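# Flip the sand core end for end in its seat

## Task

Reverse the long sand core inside the mould so its rounded nose ends up resting in the semicircular notch and the core is fully seated; then release it.

## Robot and tools

Robot: two arms, left_arm and right_arm, each with six joints in this column order: waist, shoulder, elbow, wrist pitch, wrist yaw, wrist roll, plus a parallel gripper. An outside force may occasionally tug a held part or shove a loose one.

Frame: all reported positions use one scene frame. Its origin sits on the table surface midway between the arms, +z is up, +x reaches out over the table, and left_arm is on the +y side. The arm names do not refer to image sides. A gripper's fingers extend along its own +z axis and close along its y axis. end_effector_position is the point between the finger pads, roughly 1 cm short of the fingertips. The printed hand position can be inaccurate, more so when the arm is stretched far.

execute_actions: argument "actions" is a list holding zero or one item, plus an optional "pictures" boolean (images come by default). An empty list commands nothing and just reports the state. A motion item has "rows" (1 to 15 rows) and optional "steps" (1 to 15, default 15). Each step lasts 1/30 s and uses one row; if rows run out, the last row is reused. A wait item has only "steps" (up to 300); it returns once that many steps have passed since the previous result, and your reply time counts toward that. A refused call moves nothing.

Row layout: a single list of 14 numbers, each within [-1, 1], always covering both arms: left_arm's six joint values then its opening, then right_arm's six joint values then its opening.

Joint values are offsets, not poses, on a scaled unit: 1.0 equals 1.202 rad for the waist, 1.258 shoulder, 1.238 elbow, 2.073 wrist pitch, 2.022 wrist yaw and wrist roll. They are counted from the joint angles printed in the newest result that lists them; for a scene's first moves before any such listing, and for second and later calls within one reply, they count from the pose at the moment the action begins. Rows do not add up: each row is measured from that same base. Joint ranges (rad): waist -2.618 to 3.054, shoulder 0.000 to 3.142, elbow 0.000 to 3.142, wrist pitch -1.571 to 1.571, wrist yaw -1.571 to 1.571, wrist roll -2.094 to 2.094. Asking a joint to go more than 0.036 rad beyond a range end gets the call refused; true ends may differ from these by up to 0.036 rad, and targets past them are clipped, with a "joint sent to its limit" line (possibly about an older action). No such line does not prove there is room left.

Opening is absolute, not an offset: +1 fully open, -1 closed. grip_measured reports the finger opening on that same scale, with a fixed per-gripper error of about 1 mm. To hold something, command roughly 0.03 below grip_measured for a firm grip, less for a lighter one. Each pad pushes at most about 50 to 62 N; parts under about 2 mm thick get less.

Holding still: sending zeros does not freeze an arm; it returns the arm to the base angles and it may sag. To hold, in the first call of a reply send offsets that bring joints back to the desired angles, zeros in later calls, and enlarge the correction where a joint keeps falling short.

Speed: each joint's target is kept within a lead of its measured angle per step (waist 0.202 rad, shoulder 0.258, elbow 0.238, wrist pitch 0.573, wrist yaw and roll 0.522), and if targets would move a gripper over 70 mm from where it is, all are pulled back. Big offsets therefore need several actions.

Between calls the arms keep heading for the last row sent, until they have nearly stopped or a step is HELD; after that only a new action moves them on, though fingers still finish opening or closing.

Result lines: the state line gives each gripper's end_effector_position (m) and end_effector_quat_wxyz. Joint positions and Joint velocities give, per arm, the six joints (rad, rad/s) then the pad gap (m, m/s; 0.094 m is fully open). "joint command not followed" means a clearance check altered or blocked joint targets on some steps. HELD marks steps where all or part of your row was not sent. Joint torques are total drive output, noisy and offset, not a clean contact signal. MOTOR HOT appears from 75 °C; at 90 °C that arm stops for 10 s; at 100 °C it goes limp and falls. Holding loads heats motors, even while you think.

zoom_image: "camera" is one of cam_high, cam_low, cam_left_wrist, cam_right_wrist (each 504x504); "region" is [x0, y0, x1, y1] in pixels from the top-left, at most 504 by 504. It enlarges part of that camera's most recent image.

finished_scene: "scene" is the number of the current scene. It ends that scene irreversibly and the result states whether the goal held. Replying with no tool call ends everything.

Avoid: dropping the core, knocking anything off the table (instant failure), arms colliding or pressing each other, slams and very hard pushes. Work smoothly; release the core only once it is seated with its nose in the notch.

Each tool is called as a command line: name --argument value for each argument, lists and objects as JSON in quotes; but a table of rows of numbers goes row by row, as --pt "numbers of a row", without its own name.

## Session

execute_actions --actions '[]'

Scene clock: 0.00 s of 5200.00 s.
left_arm: end_effector_position=(+0.0738, +0.0126, +0.0998) grip_measured=+1.000 end_effector_quat_wxyz=(-0.257, -0.285, +0.915, -0.125) | right_arm: end_effector_position=(+0.1601, -0.1132, +0.2588) grip_measured=+1.000 end_effector_quat_wxyz=(+0.536, -0.246, +0.797, +0.128)
Joint positions: left_arm=[-1.064  1.826  1.364 -0.995  0.57  -1.631  0.094] | right_arm=[ 1.094  0.759  0.771 -0.527  0.65   0.265  0.094]
Joint velocities: left_arm=[ 0.002 -0.002 -0.007  0.022 -0.066 -0.007  0.   ] | right_arm=[-0.017  0.012  0.002 -0.051  0.022 -0.081  0.   ]
Joint torques (N m, as the arm reports them, + toward a larger angle): no reading
Motor temperatures (°C, as the motors report them): left_arm=[26 25 27 25 28 26] | right_arm=[27 27 26 29 27 25]

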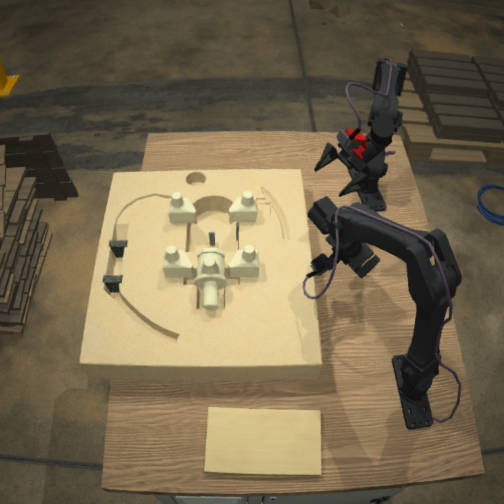

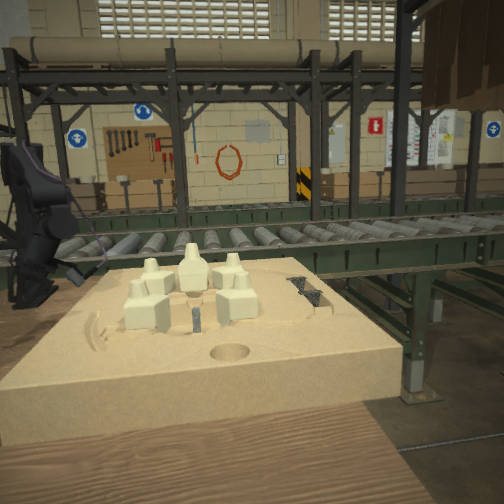

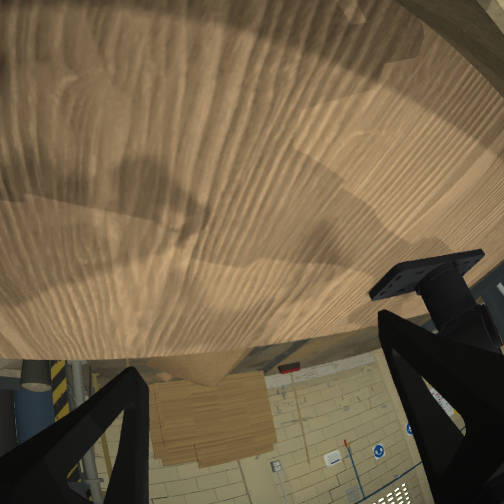

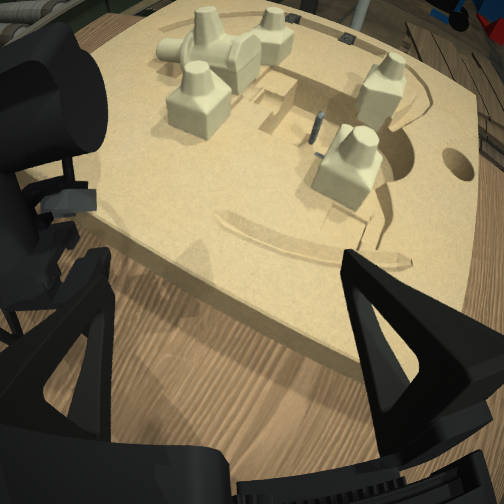

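zoom_image --camera "cam_high" --region '[140,170,300,330]'

zoom_image --camera "cam_right_wrist" --region '[140,0,360,180]'

zoom_image --camera "cam_low" --region '[110,230,280,350]'

Region (140, 170, 300, 330) of cam_high's 504x504 image, scaled by 3.150, with more detail than that image has.

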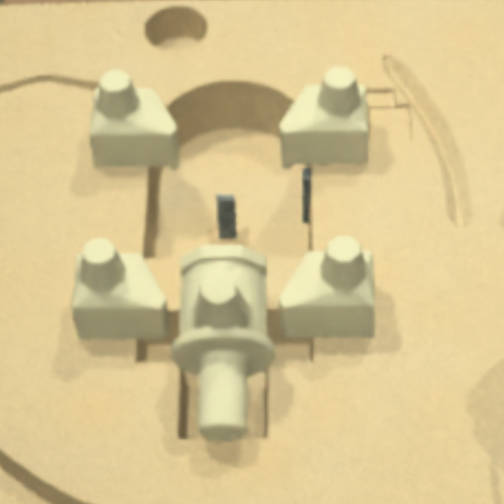

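Region (140, 0, 360, 180) of cam_right_wrist's 504x504 image, scaled by 2.291, with more detail than that image has; it fills the top 412 rows of this view, and the rest is white.

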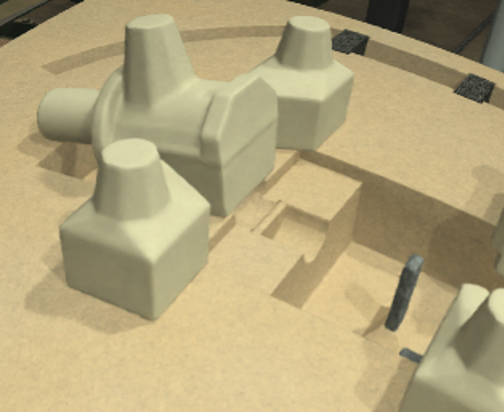

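Region (110, 230, 280, 350) of cam_low's 504x504 image, scaled by 2.965, with more detail than that image has; it fills the top 356 rows of this view, and the rest is white.

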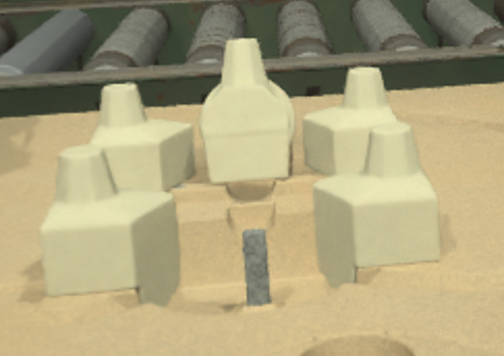

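execute_actions --actions '[{"rows":[[0,0,0,0,0,0,1,-1,-0.3,-0.3,0,0,0,1]]}]' --pictures false

execute_actions --actions '[{"rows":[[0.1,-0.25,0.1,-0.15,-0.28,0,1,-0.7,-0.2,-0.2,0,0,0,1]]}]' --pictures false

execute_actions --actions '[{"steps":20}]' --pictures false

Scene clock: 4.73 s of 5200.00 s.
left_arm: end_effector_position=(+0.0738, +0.0126, +0.0998) grip_measured=+1.000 end_effector_quat_wxyz=(-0.257, -0.285, +0.915, -0.125) | right_arm: end_effector_position=(+0.2041, -0.3740, +0.1739) grip_measured=+1.000 end_effector_quat_wxyz=(+0.528, +0.160, +0.822, -0.142)
Joint positions: left_arm=[-1.064  1.826  1.364 -0.995  0.57  -1.631  0.094] | right_arm=[ 0.099  0.396  0.397 -0.526  0.642  0.264  0.094]
Joint velocities: left_arm=[ 0.007 -0.012 -0.012  0.022 -0.037 -0.007  0.   ] | right_arm=[-2.098  0.007 -0.017 -0.022 -0.022  0.051  0.   ]
Joint torques (N m, as the arm reports them, + toward a larger angle): left_arm=[-0.02 -8.32  5.63  0.61  0.31 -0.04] | right_arm=[-0.07  0.    8.57  1.45  0.33 -0.01]
Motor temperatures (°C, as the motors report them): left_arm=[26 26 27 26 28 26] | right_arm=[27 27 27 30 27 25]
Steps of this call (steps 1 to 90: nothing new was sent; then 1.23 s passed at rest; steps 91 to 105: all 15 steps of this action). Readings (joint positions):
91: left_arm=[-1.064 1.826 1.364 -0.995 0.570 -1.631] | right_arm=[1.072 0.735 0.744 -0.501 0.639 0.263]
92: left_arm=[-1.064 1.826 1.364 -0.995 0.570 -1.631] | right_arm=[1.017 0.676 0.685 -0.476 0.634 0.263]
94: left_arm=[-1.064 1.826 1.364 -0.995 0.570 -1.631] | right_arm=[0.893 0.528 0.555 -0.482 0.639 0.263]
98: left_arm=[-1.064 1.826 1.364 -0.995 0.570 -1.631] | right_arm=[0.607 0.396 0.406 -0.526 0.644 0.263]
105: the state above

Scene clock: 5.23 s of 5200.00 s.
left_arm: end_effector_position=(+0.1550, +0.1170, +0.1990) grip_measured=+1.000 end_effector_quat_wxyz=(+0.020, -0.362, +0.921, -0.140) | right_arm: end_effector_position=(+0.0774, -0.5154, +0.1057) grip_measured=+1.000 end_effector_quat_wxyz=(+0.416, +0.479, +0.692, -0.345)
Joint positions: left_arm=[-0.944  1.5    1.482 -1.273  0.051 -1.631  0.094] | right_arm=[-0.738  0.162  0.142 -0.527  0.643  0.263  0.094]
Joint velocities: left_arm=[ 0.002  0.11  -0.002 -0.286 -0.183 -0.051  0.   ] | right_arm=[ 0.002  0.012 -0.017  0.007  0.037 -0.051  0.   ]
Joint torques (N m, as the arm reports them, + toward a larger angle): left_arm=[ 0.03 -5.18  6.38  0.84 -0.11 -0.03] | right_arm=[-0.42  0.5   9.02  1.52  0.23 -0.01]
Motor temperatures (°C, as the motors report them): left_arm=[26 26 28 26 28 26] | right_arm=[27 27 27 30 27 25]
Steps of this call (steps 1 to 15: all 15 steps of this action). Readings (joint positions):
1: left_arm=[-1.060 1.818 1.369 -1.008 0.537 -1.631] | right_arm=[0.027 0.368 0.369 -0.501 0.643 0.263]
2: left_arm=[-1.052 1.803 1.373 -1.036 0.485 -1.631] | right_arm=[-0.043 0.292 0.310 -0.477 0.642 0.263]
4: left_arm=[-1.018 1.745 1.386 -1.091 0.388 -1.631] | right_arm=[-0.188 0.177 0.203 -0.493 0.644 0.263]
8: left_arm=[-0.958 1.594 1.439 -1.183 0.202 -1.631] | right_arm=[-0.479 0.162 0.142 -0.533 0.637 0.263]
15: the state above

Scene clock: 5.90 s of 5200.00 s.
left_arm: end_effector_position=(+0.1565, +0.1243, +0.1945) grip_measured=+1.000 end_effector_quat_wxyz=(+0.030, -0.366, +0.923, -0.120) | right_arm: end_effector_position=(+0.0774, -0.5154, +0.1057) grip_measured=+1.000 end_effector_quat_wxyz=(+0.416, +0.479, +0.692, -0.345)
Joint positions: left_arm=[-0.944  1.509  1.482 -1.296  0.018 -1.631  0.094] | right_arm=[-0.738  0.162  0.142 -0.527  0.643  0.263  0.094]
Joint velocities: left_arm=[ 0.007  0.002  0.002 -0.051  0.022 -0.051  0.   ] | right_arm=[-0.002  0.002  0.002 -0.007 -0.051 -0.037  0.   ]
Joint torques (N m, as the arm reports them, + toward a larger angle): left_arm=[ 0.   -5.41  6.34  0.75 -0.16 -0.02] | right_arm=[-0.39  0.49  9.01  1.54  0.21 -0.01]
Motor temperatures (°C, as the motors report them): left_arm=[26 26 28 26 28 26] | right_arm=[27 27 27 30 27 25]
Steps of this call (steps 1 to 20: the robot went on to your last target). Readings (joint positions):
1: left_arm=[-0.944 1.504 1.482 -1.279 0.044 -1.631] | right_arm=[-0.738 0.162 0.142 -0.527 0.643 0.263]
2: left_arm=[-0.944 1.506 1.482 -1.282 0.038 -1.631] | right_arm=[-0.738 0.162 0.142 -0.527 0.643 0.263]
4: left_arm=[-0.944 1.509 1.482 -1.288 0.031 -1.631] | right_arm=[-0.738 0.162 0.142 -0.527 0.643 0.263]
8: left_arm=[-0.944 1.509 1.482 -1.293 0.023 -1.631] | right_arm=[-0.738 0.162 0.142 -0.527 0.643 0.263]
20: the state above

execute_actions --actions '[{"rows":[[0.2,0,0.3,-0.084,-0.015,-0.1,1,0,0,0,0,0,0,1],[0.2,0,0.3,-0.084,-0.015,-0.1,1,0,0,0,0,0,0,1],[0.3,0,0.3,-0.084,-0.015,-0.1,1,0,0,0,0,0,0,1],[0.3,0.1,0.3,-0.084,-0.015,-0.1,1,0,0,0,0,0,0,1],[0.3,0.1,0.3,-0.084,-0.015,-0.1,1,0,0,0,0,0,0,1],[0.45,0.35,0.3,-0.084,-0.015,-0.16,1,0,0,0,0,0,0,1]]}]' --pictures false

execute_actions --actions '[{"steps":25}]'

Scene clock: 8.57 s of 5200.00 s.
left_arm: end_effector_position=(+0.3191, +0.2438, +0.1337) grip_measured=+1.000 end_effector_quat_wxyz=(-0.002, +0.713, -0.701, +0.002) | right_arm: end_effector_position=(+0.0774, -0.5154, +0.1057) grip_measured=+1.000 end_effector_quat_wxyz=(+0.416, +0.479, +0.692, -0.345)
Joint positions: left_arm=[-0.396  1.991  1.841 -1.415 -0.003 -1.914  0.094] | right_arm=[-0.738  0.162  0.142 -0.527  0.643  0.263  0.094]
Joint velocities: left_arm=[ 0.071  0.769 -0.164 -0.022 -0.037 -0.286  0.   ] | right_arm=[ 0.007 -0.027  0.002 -0.037 -0.066 -0.037  0.   ]
Joint torques (N m, as the arm reports them, + toward a larger angle): left_arm=[ -1.12 -16.17   7.61   0.06  -0.1   -0.1 ] | right_arm=[-0.03  1.59  8.43  1.54  0.21 -0.01]
Motor temperatures (°C, as the motors report them): left_arm=[26 26 28 26 28 26] | right_arm=[27 27 27 31 27 25]
Steps of this call (steps 1 to 15: the robot went on to your last target; steps 16 to 65: nothing new was sent; steps 66 to 80: all 15 steps of this action). Readings (joint positions):
66: left_arm=[-0.927 1.515 1.505 -1.320 0.026 -1.652] | right_arm=[-0.738 0.162 0.142 -0.527 0.643 0.263]
67: left_arm=[-0.889 1.530 1.555 -1.358 0.032 -1.680] | right_arm=[-0.738 0.162 0.142 -0.527 0.643 0.263]
69: left_arm=[-0.778 1.553 1.668 -1.390 0.028 -1.724] | right_arm=[-0.738 0.162 0.142 -0.527 0.643 0.263]
73: left_arm=[-0.552 1.663 1.841 -1.397 0.011 -1.813] | right_arm=[-0.738 0.162 0.142 -0.527 0.643 0.263]
80: the state above

Scene clock: 9.40 s of 5200.00 s.
left_arm: end_effector_position=(+0.3077, +0.2474, +0.1398) grip_measured=+1.000 end_effector_quat_wxyz=(+0.003, +0.724, -0.689, -0.009) | right_arm: end_effector_position=(+0.0774, -0.5154, +0.1057) grip_measured=+1.000 end_effector_quat_wxyz=(+0.416, +0.479, +0.692, -0.345)
Joint positions: left_arm=[-0.397  1.968  1.832 -1.453 -0.003 -1.947  0.094] | right_arm=[-0.738  0.162  0.142 -0.527  0.643  0.263  0.094]
Joint velocities: left_arm=[-0.002 -0.022 -0.007 -0.037 -0.007 -0.022  0.   ] | right_arm=[ 0.012 -0.002  0.002 -0.051 -0.095 -0.051  0.   ]
Joint torques (N m, as the arm reports them, + toward a larger angle): left_arm=[ -0.5  -10.74   7.28   0.27  -0.12  -0.11] | right_arm=[-0.03  1.6   8.44  1.54  0.21 -0.02]
Motor temperatures (°C, as the motors report them): left_arm=[26 26 28 26 28 26] | right_arm=[27 27 27 31 27 25]
Steps of this call (steps 1 to 25: the robot went on to your last target). Readings (joint positions):
1: left_arm=[-0.395 2.011 1.835 -1.418 -0.003 -1.920] | right_arm=[-0.738 0.162 0.142 -0.527 0.643 0.263]
2: left_arm=[-0.395 2.019 1.832 -1.423 -0.003 -1.926] | right_arm=[-0.738 0.162 0.142 -0.527 0.643 0.263]
4: left_arm=[-0.397 2.013 1.832 -1.432 -0.003 -1.933] | right_arm=[-0.738 0.162 0.142 -0.527 0.643 0.263]
8: left_arm=[-0.397 1.977 1.832 -1.446 -0.003 -1.942] | right_arm=[-0.738 0.162 0.142 -0.527 0.643 0.263]
25: the state above
camera_calibration (this result's frames):
cam_left_wrist: T_world_to_cam=[[0.973176, -0.229793, 0.0111441, -0.239677], [-0.212062, -0.877193, 0.430769, 0.261318], [-0.0892125, -0.421577, -0.902393, 0.364914], [0, 0, 0, 1]] pos_world=[0.321218, 0.32799, 0.219399]
cam_right_wrist: T_world_to_cam=[[-0.978183, -0.20169, 0.0497965, -0.0425431], [-0.203834, 0.885481, -0.417582, 0.530496], [0.040128, -0.418622, -0.907274, -0.00399092], [0, 0, 0, 1]] pos_world=[0.0666782, -0.479996, 0.220023]

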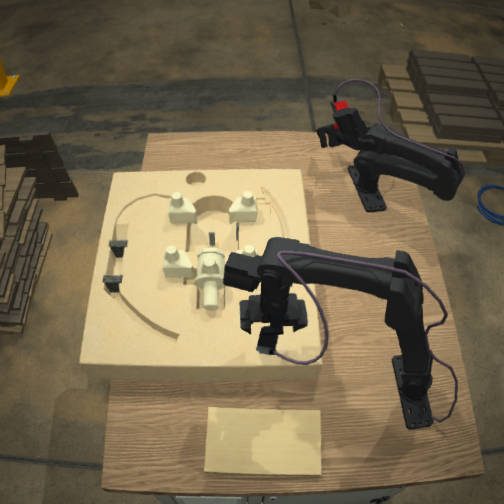

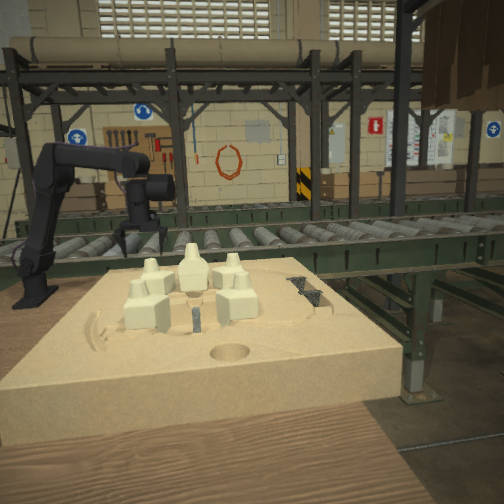

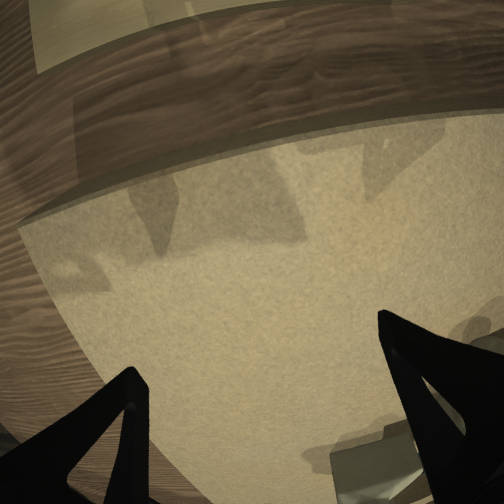

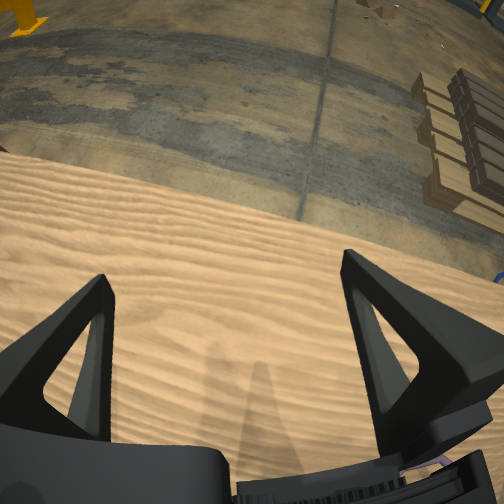

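execute_actions --actions '[{"rows":[[-0.03,0,0.2,0.1,0,0.3,0.4,0,0,0,0,0,0,1],[-0.03,0,0.2,0.1,0,0.3,0.4,0,0,0,0,0,0,1],[-0.03,0,0.2,0.1,0,0.3,0.4,0,0,0,0,0,0,1],[-0.098,0.08,0.39,0.21,0,0.965,0.4,0,0,0,0,0,0,1]]}]' --pictures false

execute_actions --actions '[{"steps":25}]' --pictures false

execute_actions --actions '[{"rows":[[0,0.03,0,0,0,0,0.4,0,0,0,0,0,0,1],[0,0.03,0,0,0,0,0.4,0,0,0,0,0,0,1],[0,0.06,0,0,0,0,0.4,0,0,0,0,0,0,1],[0,0.06,0,0,0,0,0.4,0,0,0,0,0,0,1],[0,0.09,0,0,0,0,0.4,0,0,0,0,0,0,1],[0,0.09,0,0,0,0,0.4,0,0,0,0,0,0,1],[0,0.12,0,0,0,0,0.4,0,0,0,0,0,0,1]]}]' --pictures false

execute_actions --actions '[{"steps":15}]'

Scene clock: 14.50 s of 5200.00 s.
left_arm: end_effector_position=(+0.4457, +0.1284, +0.2827) grip_measured=+0.402 end_effector_quat_wxyz=(+0.300, -0.145, +0.919, -0.212) | right_arm: end_effector_position=(+0.0774, -0.5154, +0.1057) grip_measured=+1.000 end_effector_quat_wxyz=(+0.416, +0.479, +0.692, -0.345)
Joint positions: left_arm=[-0.521  2.07   2.297 -1.046  0.004 -0.766  0.066] | right_arm=[-0.738  0.162  0.142 -0.527  0.643  0.263  0.094]
Joint velocities: left_arm=[ 0.017 -0.007 -0.002  0.183  0.037  2.864 -0.001] | right_arm=[-0.002 -0.002 -0.002 -0.007 -0.081  0.007  0.   ]
Joint torques (N m, as the arm reports them, + toward a larger angle): left_arm=[  0.6  -10.64   7.38   1.4   -0.07  -0.01] | right_arm=[-0.03  1.59  8.43  1.54  0.21 -0.02]
Motor temperatures (°C, as the motors report them): left_arm=[26 27 28 26 28 26] | right_arm=[27 27 28 32 27 25]
Steps of this call (steps 1 to 15: the robot went on to your last target; steps 16 to 90: nothing new was sent; then 1.60 s passed at rest; steps 91 to 105: all 15 steps of this action). Readings (joint positions):
91: left_arm=[-0.398 1.973 1.852 -1.457 -0.002 -1.898] | right_arm=[-0.738 0.162 0.142 -0.527 0.643 0.263]
92: left_arm=[-0.401 1.986 1.895 -1.446 -0.002 -1.825] | right_arm=[-0.738 0.162 0.142 -0.527 0.643 0.263]
94: left_arm=[-0.414 2.002 1.982 -1.376 -0.002 -1.688] | right_arm=[-0.738 0.162 0.142 -0.527 0.643 0.263]
98: left_arm=[-0.470 2.048 2.168 -1.227 -0.001 -1.436] | right_arm=[-0.738 0.162 0.142 -0.527 0.643 0.263]
105: the state above

Scene clock: 15.33 s of 5200.00 s.
left_arm: end_effector_position=(+0.4474, +0.1287, +0.2832) grip_measured=+0.402 end_effector_quat_wxyz=(+0.360, +0.205, +0.906, -0.084) | right_arm: end_effector_position=(+0.0774, -0.5154, +0.1057) grip_measured=+1.000 end_effector_quat_wxyz=(+0.416, +0.479, +0.692, -0.345)
Joint positions: left_arm=[-0.52   2.071  2.297 -1.039  0.002 -0.005  0.066] | right_arm=[-0.738  0.162  0.142 -0.527  0.643  0.263  0.094]
Joint velocities: left_arm=[-0.007  0.012  0.002  0.051 -0.007 -0.007 -0.001] | right_arm=[-0.002  0.002  0.012 -0.022  0.022 -0.081  0.   ]
Joint torques (N m, as the arm reports them, + toward a larger angle): left_arm=[  0.43 -10.79   7.44   1.6   -0.06   0.02] | right_arm=[-0.04  1.59  8.43  1.55  0.21 -0.02]
Motor temperatures (°C, as the motors report them): left_arm=[26 27 28 26 28 26] | right_arm=[27 27 28 32 27 25]
Steps of this call (steps 1 to 25: the robot went on to your last target). Readings (joint positions):
1: left_arm=[-0.520 2.070 2.297 -1.042 0.004 -0.669] | right_arm=[-0.738 0.162 0.142 -0.527 0.643 0.263]
2: left_arm=[-0.520 2.070 2.297 -1.041 0.003 -0.572] | right_arm=[-0.738 0.162 0.142 -0.527 0.643 0.263]
4: left_arm=[-0.520 2.071 2.297 -1.040 0.003 -0.384] | right_arm=[-0.738 0.162 0.142 -0.527 0.643 0.263]
8: left_arm=[-0.520 2.071 2.297 -1.039 0.003 -0.157] | right_arm=[-0.738 0.162 0.142 -0.527 0.643 0.263]
25: the state above

Scene clock: 15.83 s of 5200.00 s.
left_arm: end_effector_position=(+0.4694, +0.1217, +0.2026) grip_measured=+0.401 end_effector_quat_wxyz=(+0.297, +0.205, +0.930, -0.069) | right_arm: end_effector_position=(+0.0774, -0.5154, +0.1057) grip_measured=+1.000 end_effector_quat_wxyz=(+0.416, +0.479, +0.692, -0.345)
Joint positions: left_arm=[-0.514  2.227  2.298 -1.022  0.    -0.011  0.066] | right_arm=[-0.738  0.162  0.142 -0.527  0.643  0.263  0.094]
Joint velocities: left_arm=[-0.007  0.051 -0.007 -0.168 -0.051 -0.037 -0.   ] | right_arm=[-0.017 -0.027 -0.002 -0.037  0.051  0.022  0.   ]
Joint torques (N m, as the arm reports them, + toward a larger angle): left_arm=[ -0.35 -12.7    6.05   1.32   0.     0.02] | right_arm=[-0.03  1.58  8.43  1.54  0.21 -0.01]
Motor temperatures (°C, as the motors report them): left_arm=[26 28 28 26 28 26] | right_arm=[27 27 28 32 27 25]
Steps of this call (steps 1 to 15: all 15 steps of this action). Readings (joint positions):
1: left_arm=[-0.520 2.073 2.297 -1.040 0.002 -0.005] | right_arm=[-0.738 0.162 0.142 -0.527 0.643 0.263]
2: left_arm=[-0.520 2.076 2.297 -1.039 0.002 -0.005] | right_arm=[-0.738 0.162 0.142 -0.527 0.643 0.263]
4: left_arm=[-0.520 2.095 2.297 -1.038 0.002 -0.005] | right_arm=[-0.738 0.162 0.142 -0.527 0.643 0.263]
8: left_arm=[-0.520 2.175 2.297 -1.036 0.002 -0.005] | right_arm=[-0.738 0.162 0.142 -0.527 0.643 0.263]
15: the state above

Scene clock: 16.33 s of 5200.00 s.
left_arm: end_effector_position=(+0.4664, +0.1229, +0.1995) grip_measured=+0.401 end_effector_quat_wxyz=(+0.289, +0.206, +0.933, -0.067) | right_arm: end_effector_position=(+0.0774, -0.5154, +0.1057) grip_measured=+1.000 end_effector_quat_wxyz=(+0.416, +0.479, +0.692, -0.345)
Joint positions: left_arm=[-0.515  2.229  2.298 -1.039  0.    -0.011  0.066] | right_arm=[-0.738  0.162  0.142 -0.527  0.643  0.263  0.094]
Joint velocities: left_arm=[ 0.007 -0.002 -0.012 -0.007 -0.081 -0.081  0.001] | right_arm=[-0.007 -0.007 -0.027 -0.007 -0.051 -0.022  0.   ]
Joint torques (N m, as the arm reports them, + toward a larger angle): left_arm=[ -0.41 -12.53   6.02   1.25   0.01   0.04] | right_arm=[-0.03  1.59  8.43  1.54  0.21 -0.01]
Motor temperatures (°C, as the motors report them): left_arm=[26 28 28 26 28 26] | right_arm=[27 27 28 32 27 25]
Steps of this call (steps 1 to 15: the robot went on to your last target). Readings (joint positions):
1: left_arm=[-0.515 2.228 2.298 -1.027 0.000 -0.011] | right_arm=[-0.738 0.162 0.142 -0.527 0.643 0.263]
2: left_arm=[-0.515 2.229 2.298 -1.031 0.000 -0.011] | right_arm=[-0.738 0.162 0.142 -0.527 0.643 0.263]
4: left_arm=[-0.515 2.229 2.298 -1.036 0.000 -0.011] | right_arm=[-0.738 0.162 0.142 -0.527 0.643 0.263]
8: left_arm=[-0.515 2.229 2.298 -1.038 0.000 -0.011] | right_arm=[-0.738 0.162 0.142 -0.527 0.643 0.263]
15: the state above
camera_calibration (this result's frames):
cam_left_wrist: T_world_to_cam=[[-0.629192, -0.766934, -0.126214, 0.417338], [-0.755798, 0.641594, -0.130871, 0.338975], [0.181348, 0.0130491, -0.983332, 0.217013], [0, 0, 0, 1]] pos_world=[0.479428, 0.0997541, 0.310432]
cam_right_wrist: T_world_to_cam=[[-0.978183, -0.20169, 0.0497965, -0.0425431], [-0.203834, 0.885481, -0.417582, 0.530496], [0.040128, -0.418622, -0.907274, -0.00399092], [0, 0, 0, 1]] pos_world=[0.0666782, -0.479996, 0.220023]

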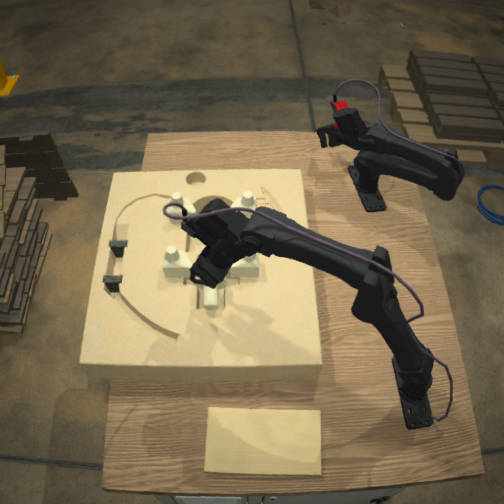

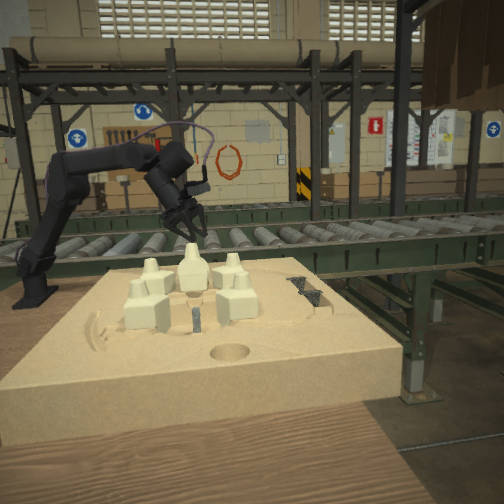

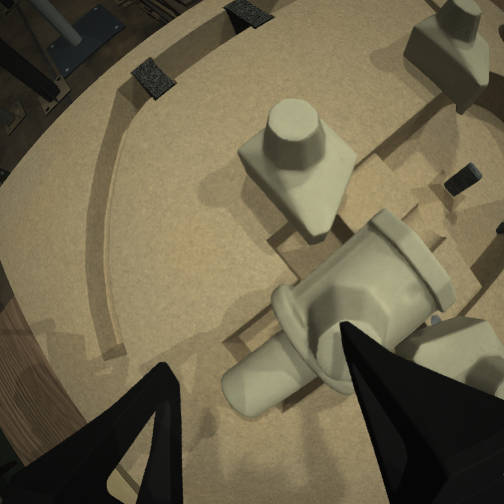

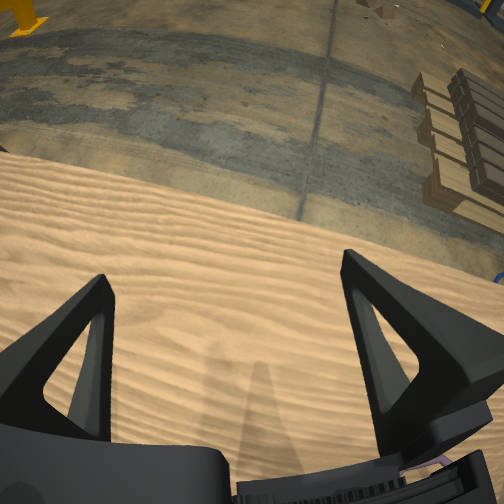

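execute_actions --actions '[{"rows":[[-0.057,-0.01,0.01,0.008,0,0,0.4,0,0,0,0,0,0,1]]}]' --pictures false

execute_actions --actions '[{"rows":[[0,-0.015,-0.04,0.02,0,0,0.4,0,0,0,0,0,0,1],[0,-0.015,-0.04,0.02,0,0,0.4,0,0,0,0,0,0,1],[0,-0.035,-0.11,0.055,0,0,0.4,0,0,0,0,0,0,1]]}]' --pictures false

execute_actions --actions '[{"steps":10}]'

zoom_image --camera "cam_low" --region '[130,190,260,310]'

Scene clock: 19.87 s of 5200.00 s.
left_arm: end_effector_position=(+0.4484, +0.0848, +0.2007) grip_measured=+0.401 end_effector_quat_wxyz=(+0.290, +0.240, +0.923, -0.079) | right_arm: end_effector_position=(+0.0774, -0.5154, +0.1057) grip_measured=+1.000 end_effector_quat_wxyz=(+0.416, +0.479, +0.692, -0.345)
Joint positions: left_arm=[-0.59   2.229  2.298 -1.03   0.    -0.011  0.066] | right_arm=[-0.738  0.162  0.142 -0.527  0.643  0.263  0.094]
Joint velocities: left_arm=[ 0.002 -0.002  0.002  0.007 -0.037 -0.051 -0.   ] | right_arm=[ 0.002 -0.007 -0.007 -0.022 -0.037 -0.095  0.   ]
Joint torques (N m, as the arm reports them, + toward a larger angle): left_arm=[  0.53 -12.96   7.2    1.32   0.    -0.02] | right_arm=[-0.03  1.58  8.43  1.54  0.21 -0.01]
Motor temperatures (°C, as the motors report them): left_arm=[26 29 28 27 28 26] | right_arm=[27 27 28 32 27 25]
Steps of this call (steps 1 to 15: the robot went on to your last target; steps 16 to 90: nothing new was sent; then 0.03 s passed at rest; steps 91 to 105: all 15 steps of this action). Readings (joint positions):
91: left_arm=[-0.519 2.229 2.298 -1.039 -0.002 -0.011] | right_arm=[-0.738 0.162 0.142 -0.527 0.643 0.263]
92: left_arm=[-0.525 2.229 2.298 -1.037 -0.006 -0.011] | right_arm=[-0.738 0.162 0.142 -0.527 0.643 0.263]
94: left_arm=[-0.548 2.229 2.298 -1.030 -0.008 -0.011] | right_arm=[-0.738 0.162 0.142 -0.527 0.643 0.263]
98: left_arm=[-0.588 2.229 2.298 -1.030 -0.002 -0.011] | right_arm=[-0.738 0.162 0.142 -0.527 0.643 0.263]
105: the state above

Scene clock: 20.37 s of 5200.00 s.
left_arm: end_effector_position=(+0.4452, +0.0867, +0.1682) grip_measured=+0.401 end_effector_quat_wxyz=(+0.272, +0.242, +0.928, -0.074) | right_arm: end_effector_position=(+0.0774, -0.5154, +0.1057) grip_measured=+1.000 end_effector_quat_wxyz=(+0.416, +0.479, +0.692, -0.345)
Joint positions: left_arm=[-0.59   2.212  2.158 -0.945  0.    -0.011  0.066] | right_arm=[-0.738  0.162  0.142 -0.527  0.643  0.263  0.094]
Joint velocities: left_arm=[ 0.002 -0.007  0.012  0.066  0.007 -0.037 -0.   ] | right_arm=[ 0.007 -0.007 -0.012  0.007 -0.007  0.022  0.   ]
Joint torques (N m, as the arm reports them, + toward a larger angle): left_arm=[  0.01 -13.97   6.64   1.4    0.    -0.04] | right_arm=[-0.03  1.59  8.43  1.54  0.2  -0.02]
Motor temperatures (°C, as the motors report them): left_arm=[26 29 28 27 28 26] | right_arm=[27 27 28 32 27 25]
Steps of this call (steps 1 to 15: all 15 steps of this action). Readings (joint positions):
1: left_arm=[-0.590 2.228 2.291 -1.025 0.000 -0.011] | right_arm=[-0.738 0.162 0.142 -0.527 0.643 0.263]
2: left_arm=[-0.590 2.226 2.280 -1.018 0.000 -0.011] | right_arm=[-0.738 0.162 0.142 -0.527 0.643 0.263]
4: left_arm=[-0.590 2.212 2.221 -0.980 0.000 -0.011] | right_arm=[-0.738 0.162 0.142 -0.527 0.643 0.263]
8: left_arm=[-0.590 2.212 2.162 -0.967 0.000 -0.011] | right_arm=[-0.738 0.162 0.142 -0.527 0.643 0.263]
15: the state above

Scene clock: 20.70 s of 5200.00 s.
left_arm: end_effector_position=(+0.4464, +0.0859, +0.1691) grip_measured=+0.401 end_effector_quat_wxyz=(+0.276, +0.242, +0.927, -0.075) | right_arm: end_effector_position=(+0.0774, -0.5154, +0.1057) grip_measured=+1.000 end_effector_quat_wxyz=(+0.416, +0.479, +0.692, -0.345)
Joint positions: left_arm=[-0.59   2.212  2.158 -0.938  0.    -0.011  0.066] | right_arm=[-0.738  0.162  0.142 -0.527  0.643  0.263  0.094]
Joint velocities: left_arm=[-0.007 -0.012 -0.002 -0.007 -0.007  0.037 -0.   ] | right_arm=[ 0.007 -0.017 -0.012 -0.051 -0.037 -0.022  0.   ]
Joint torques (N m, as the arm reports them, + toward a larger angle): left_arm=[  0.03 -14.03   6.63   1.4    0.    -0.04] | right_arm=[-0.02  1.58  8.43  1.54  0.21 -0.02]
Motor temperatures (°C, as the motors report them): left_arm=[26 29 28 27 28 26] | right_arm=[27 27 28 32 27 25]
Steps of this call (steps 1 to 10: the robot went on to your last target). Readings (joint positions):
1: left_arm=[-0.590 2.212 2.158 -0.943 0.000 -0.011] | right_arm=[-0.738 0.162 0.142 -0.527 0.643 0.263]
2: left_arm=[-0.590 2.212 2.158 -0.941 0.000 -0.011] | right_arm=[-0.738 0.162 0.142 -0.527 0.643 0.263]
4: left_arm=[-0.590 2.212 2.158 -0.940 0.000 -0.011] | right_arm=[-0.738 0.162 0.142 -0.527 0.643 0.263]
8: left_arm=[-0.590 2.212 2.158 -0.938 0.000 -0.011] | right_arm=[-0.738 0.162 0.142 -0.527 0.643 0.263]
10: the state above
camera_calibration (this result's frames):
cam_left_wrist: T_world_to_cam=[[-0.687096, -0.716431, -0.120933, 0.393221], [-0.708068, 0.697582, -0.109634, 0.313934], [0.162906, 0.0102998, -0.986588, 0.200305], [0, 0, 0, 1]] pos_world=[0.459837, 0.0606578, 0.279589]
cam_right_wrist: T_world_to_cam=[[-0.978183, -0.20169, 0.0497965, -0.0425431], [-0.203834, 0.885481, -0.417582, 0.530496], [0.040128, -0.418622, -0.907274, -0.00399092], [0, 0, 0, 1]] pos_world=[0.0666782, -0.479996, 0.220023]

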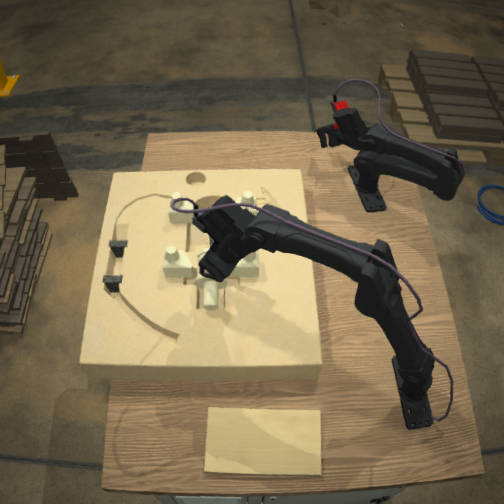

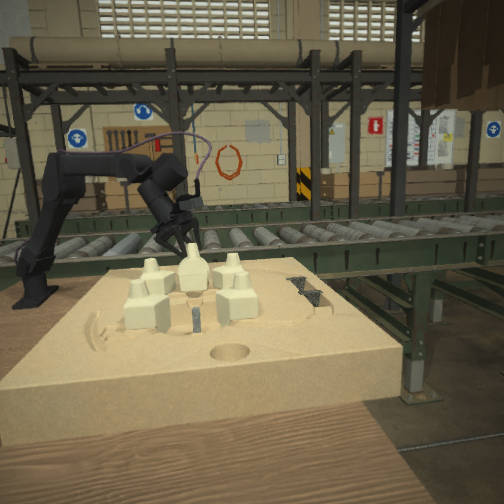

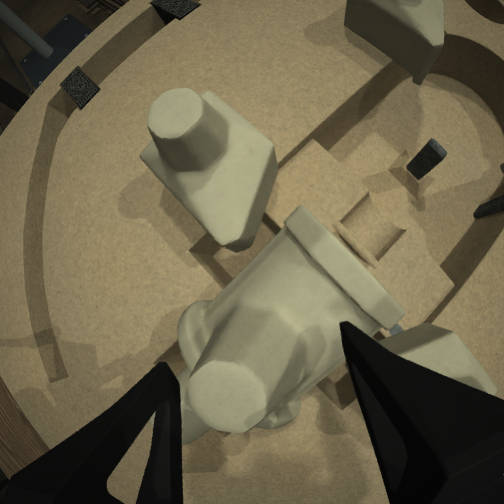

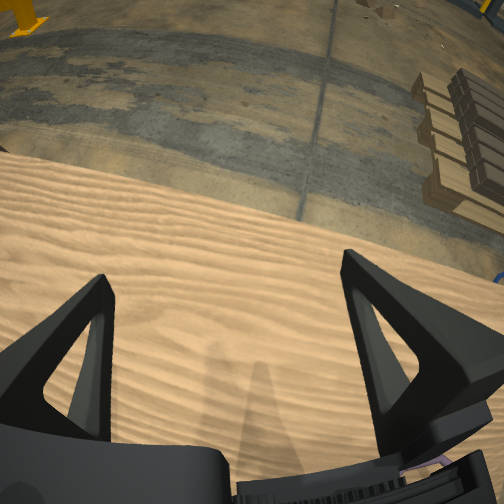

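Region (130, 190, 260, 310) of cam_low's 504x504 image, scaled by 3.877, with more detail than that image has; it fills the top 465 rows of this view, and the rest is white.

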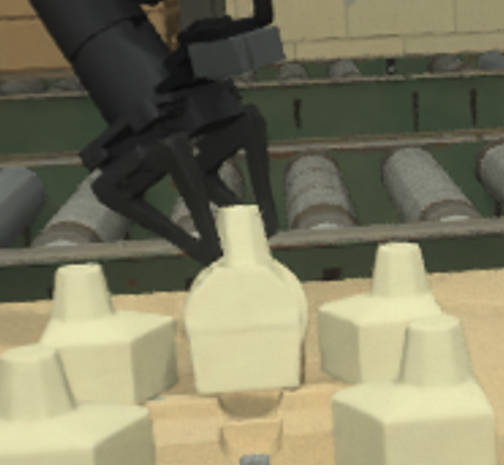

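execute_actions --actions '[{"rows":[[0.019,-0.01,-0.02,0.02,0,0,0.2,0,0,0,0,0,0,1]]}]' --pictures false

execute_actions --actions '[{"rows":[[0,0,0,0,0,0,0,0,0,0,0,0,0,1],[0,0,0,0,0,0,-0.1,0,0,0,0,0,0,1],[0,0,0,0,0,0,-0.2,0,0,0,0,0,0,1],[0,0,0,0,0,0,-0.25,0,0,0,0,0,0,1],[0,0,0,0,0,0,-0.3,0,0,0,0,0,0,1],[0,0,0,0,0,0,-0.35,0,0,0,0,0,0,1],[0,0,0,0,0,0,-0.4,0,0,0,0,0,0,1]]}]'

Scene clock: 22.40 s of 5200.00 s.
left_arm: end_effector_position=(+0.4512, +0.0943, +0.1633) grip_measured=+0.202 end_effector_quat_wxyz=(+0.274, +0.234, +0.930, -0.073) | right_arm: end_effector_position=(+0.0774, -0.5154, +0.1057) grip_measured=+1.000 end_effector_quat_wxyz=(+0.416, +0.479, +0.692, -0.345)
Joint positions: left_arm=[-0.572  2.212  2.137 -0.921  0.003 -0.011  0.056] | right_arm=[-0.738  0.162  0.142 -0.527  0.643  0.263  0.094]
Joint velocities: left_arm=[ 0.012 -0.007  0.002  0.007 -0.007 -0.037 -0.   ] | right_arm=[-0.007  0.012 -0.017 -0.007 -0.081  0.066  0.   ]
Joint torques (N m, as the arm reports them, + toward a larger angle): left_arm=[  0.51 -13.05   6.     1.43  -0.03  -0.02] | right_arm=[-0.02  1.59  8.43  1.54  0.21 -0.01]
Motor temperatures (°C, as the motors report them): left_arm=[26 29 28 27 28 26] | right_arm=[27 27 28 32 27 25]
Steps of this call (steps 1 to 15: the robot went on to your last target; steps 16 to 36: nothing new was sent; steps 37 to 51: all 15 steps of this action). Readings (joint positions):
37: left_arm=[-0.588 2.212 2.155 -0.934 0.000 -0.011] | right_arm=[-0.738 0.162 0.142 -0.527 0.643 0.263]
38: left_arm=[-0.587 2.212 2.151 -0.929 0.000 -0.011] | right_arm=[-0.738 0.162 0.142 -0.527 0.643 0.263]
40: left_arm=[-0.581 2.212 2.143 -0.923 0.000 -0.011] | right_arm=[-0.738 0.162 0.142 -0.527 0.643 0.263]
44: left_arm=[-0.572 2.212 2.137 -0.923 0.002 -0.011] | right_arm=[-0.738 0.162 0.142 -0.527 0.643 0.263]
51: the state above

Scene clock: 22.90 s of 5200.00 s.
left_arm: end_effector_position=(+0.4486, +0.0896, +0.1633) grip_measured=-0.212 end_effector_quat_wxyz=(+0.272, +0.239, +0.929, -0.079) | right_arm: end_effector_position=(+0.0774, -0.5154, +0.1057) grip_measured=+1.000 end_effector_quat_wxyz=(+0.416, +0.479, +0.692, -0.345)
Joint positions: left_arm=[-0.577  2.212  2.137 -0.921  0.015 -0.009  0.037] | right_arm=[-0.738  0.162  0.142 -0.527  0.643  0.263  0.094]
Joint velocities: left_arm=[ 0.007 -0.007 -0.012 -0.051 -0.022 -0.022 -0.001] | right_arm=[-0.017 -0.007 -0.002 -0.037 -0.007  0.037  0.   ]
Joint torques (N m, as the arm reports them, + toward a larger angle): left_arm=[  0.49 -12.09   6.33   1.22  -0.14  -0.04] | right_arm=[-0.03  1.59  8.44  1.54  0.21 -0.01]
Motor temperatures (°C, as the motors report them): left_arm=[26 29 28 27 28 26] | right_arm=[27 27 28 33 27 25]
Steps of this call (steps 1 to 15: all 15 steps of this action). Readings (joint positions):
1: left_arm=[-0.572 2.212 2.137 -0.921 0.007 -0.011] | right_arm=[-0.738 0.162 0.142 -0.527 0.643 0.263]
2: left_arm=[-0.573 2.212 2.137 -0.921 0.014 -0.011] | right_arm=[-0.738 0.162 0.142 -0.527 0.643 0.263]
4: left_arm=[-0.577 2.212 2.137 -0.919 0.014 -0.009] | right_arm=[-0.738 0.162 0.142 -0.527 0.643 0.263]
8: left_arm=[-0.577 2.212 2.137 -0.921 0.015 -0.009] | right_arm=[-0.738 0.162 0.142 -0.527 0.643 0.263]
15: the state above
camera_calibration (this result's frames):
cam_left_wrist: T_world_to_cam=[[-0.686208, -0.719159, -0.109218, 0.39457], [-0.710938, 0.694838, -0.108476, 0.31359], [0.1539, 0.00321023, -0.988081, 0.199056], [0, 0, 0, 1]] pos_world=[0.463066, 0.0652257, 0.273794]
cam_right_wrist: T_world_to_cam=[[-0.978183, -0.20169, 0.0497965, -0.0425431], [-0.203834, 0.885481, -0.417582, 0.530496], [0.040128, -0.418622, -0.907274, -0.00399092], [0, 0, 0, 1]] pos_world=[0.0666782, -0.479996, 0.220023]

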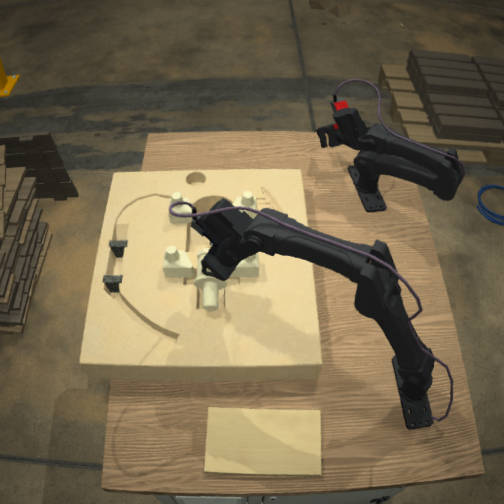

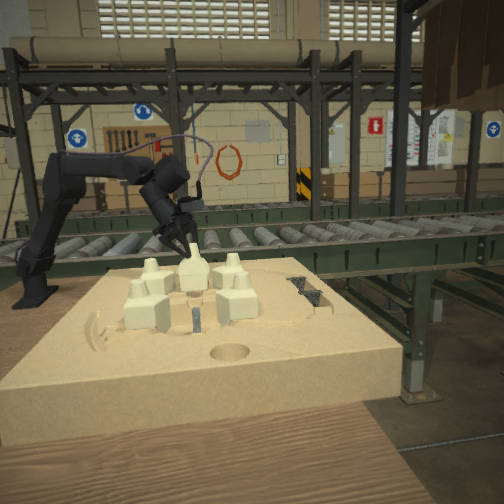

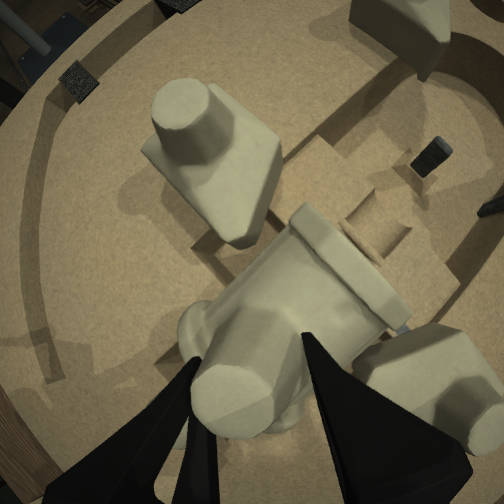

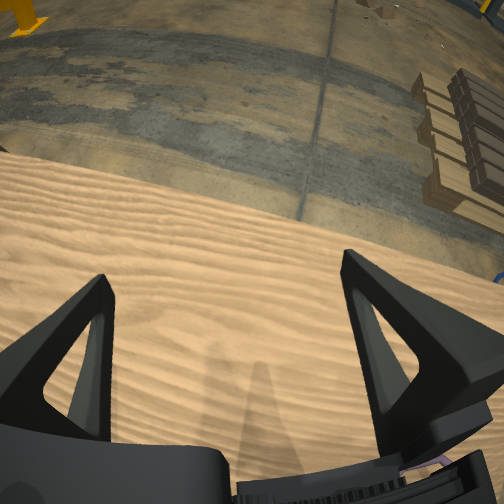

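execute_actions --actions '[{"rows":[[0,0,0.03,-0.01,0,0,-0.26,0,0,0,0,0,0,1],[0,0,0.05,-0.02,0,0,-0.26,0,0,0,0,0,0,1],[0,0,0.07,-0.03,0,0,-0.26,0,0,0,0,0,0,1],[0,0,0.09,-0.04,0,0,-0.26,0,0,0,0,0,0,1],[0,0,0.11,-0.05,0,0,-0.26,0,0,0,0,0,0,1],[0,0,0.13,-0.06,0,0,-0.26,0,0,0,0,0,0,1],[0,0.01,0.15,-0.07,0,0,-0.26,0,0,0,0,0,0,1],[0,0.01,0.17,-0.08,0,0,-0.26,0,0,0,0,0,0,1],[0.01,0.02,0.19,-0.09,0,0,-0.26,0,0,0,0,0,0,1],[0.01,0.02,0.22,-0.105,0,0,-0.26,0,0,0,0,0,0,1]]}]' --pictures false

execute_actions --actions '[{"steps":10}]'

Scene clock: 25.13 s of 5200.00 s.
left_arm: end_effector_position=(+0.4453, +0.0965, +0.1703) grip_measured=-0.212 end_effector_quat_wxyz=(+0.237, +0.238, +0.940, -0.067) | right_arm: end_effector_position=(+0.0774, -0.5154, +0.1057) grip_measured=+1.000 end_effector_quat_wxyz=(+0.416, +0.479, +0.692, -0.345)
Joint positions: left_arm=[-0.571  2.298  2.35  -1.125  0.009 -0.009  0.037] | right_arm=[-0.738  0.162  0.142 -0.527  0.643  0.263  0.094]
Joint velocities: left_arm=[ 0.007  0.002  0.076 -0.168 -0.066 -0.081 -0.001] | right_arm=[-0.002  0.002 -0.002  0.007  0.051  0.007  0.   ]
Joint torques (N m, as the arm reports them, + toward a larger angle): left_arm=[  0.34 -16.98  10.74   1.26   0.09  -0.03] | right_arm=[-0.03  1.6   8.43  1.54  0.21 -0.01]
Motor temperatures (°C, as the motors report them): left_arm=[26 30 29 27 28 26] | right_arm=[27 27 28 33 27 25]
Steps of this call (steps 1 to 15: the robot went on to your last target; steps 16 to 52: nothing new was sent; steps 53 to 67: all 15 steps of this action). Readings (joint positions):
53: left_arm=[-0.577 2.212 2.139 -0.923 0.015 -0.009] | right_arm=[-0.738 0.162 0.142 -0.527 0.643 0.263]
54: left_arm=[-0.577 2.214 2.145 -0.928 0.015 -0.009] | right_arm=[-0.738 0.162 0.142 -0.527 0.643 0.263]
56: left_arm=[-0.577 2.226 2.174 -0.953 0.015 -0.009] | right_arm=[-0.738 0.162 0.142 -0.527 0.643 0.263]
60: left_arm=[-0.577 2.261 2.255 -1.033 0.014 -0.009] | right_arm=[-0.738 0.162 0.142 -0.527 0.643 0.263]
67: the state above

Scene clock: 25.47 s of 5200.00 s.
left_arm: end_effector_position=(+0.4445, +0.0980, +0.1708) grip_measured=-0.212 end_effector_quat_wxyz=(+0.235, +0.237, +0.940, -0.066) | right_arm: end_effector_position=(+0.0774, -0.5154, +0.1057) grip_measured=+1.000 end_effector_quat_wxyz=(+0.416, +0.479, +0.692, -0.345)
Joint positions: left_arm=[-0.57   2.298  2.355 -1.135  0.009 -0.009  0.037] | right_arm=[-0.738  0.162  0.142 -0.527  0.643  0.263  0.094]
Joint velocities: left_arm=[-0.002 -0.007 -0.002  0.051 -0.051 -0.037 -0.001] | right_arm=[ 0.002 -0.002 -0.017  0.007 -0.037 -0.007  0.   ]
Joint torques (N m, as the arm reports them, + toward a larger angle): left_arm=[  0.41 -16.93  10.67   1.1    0.09  -0.03] | right_arm=[-0.04  1.6   8.44  1.54  0.21 -0.02]
Motor temperatures (°C, as the motors report them): left_arm=[26 30 29 27 28 26] | right_arm=[27 27 28 33 27 25]
Steps of this call (steps 1 to 10: the robot went on to your last target). Readings (joint positions):
1: left_arm=[-0.570 2.298 2.352 -1.130 0.009 -0.009] | right_arm=[-0.738 0.162 0.142 -0.527 0.643 0.263]
2: left_arm=[-0.570 2.298 2.354 -1.133 0.009 -0.009] | right_arm=[-0.738 0.162 0.142 -0.527 0.643 0.263]
4: left_arm=[-0.570 2.298 2.355 -1.135 0.009 -0.009] | right_arm=[-0.738 0.162 0.142 -0.527 0.643 0.263]
8: left_arm=[-0.570 2.298 2.355 -1.135 0.009 -0.009] | right_arm=[-0.738 0.162 0.142 -0.527 0.643 0.263]
10: the state above
camera_calibration (this result's frames):
cam_left_wrist: T_world_to_cam=[[-0.685528, -0.722021, -0.0934711, 0.395892], [-0.723119, 0.690165, -0.0277656, 0.297807], [0.0845578, 0.0485567, -0.995235, 0.234661], [0, 0, 0, 1]] pos_world=[0.466903, 0.0689125, 0.278816]
cam_right_wrist: T_world_to_cam=[[-0.978183, -0.20169, 0.0497965, -0.0425431], [-0.203834, 0.885481, -0.417582, 0.530496], [0.040128, -0.418622, -0.907274, -0.00399092], [0, 0, 0, 1]] pos_world=[0.0666782, -0.479996, 0.220023]

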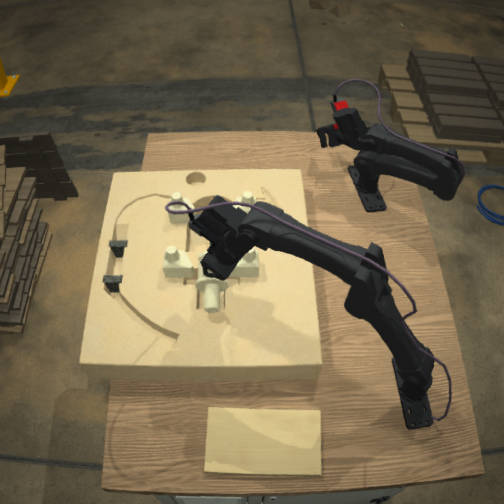

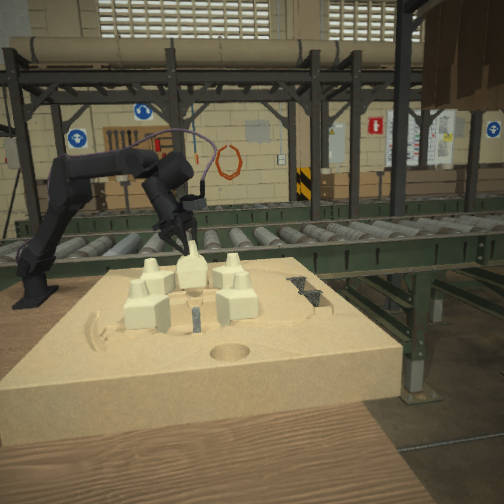

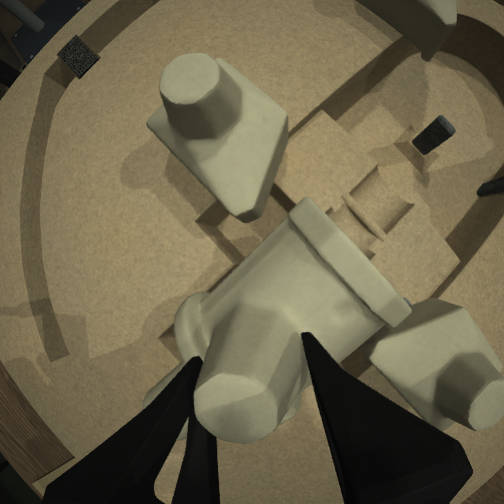

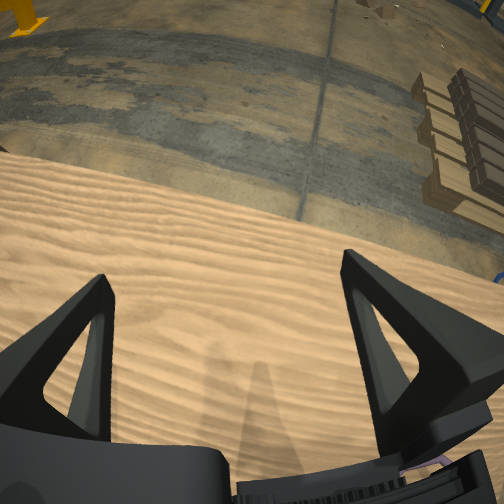

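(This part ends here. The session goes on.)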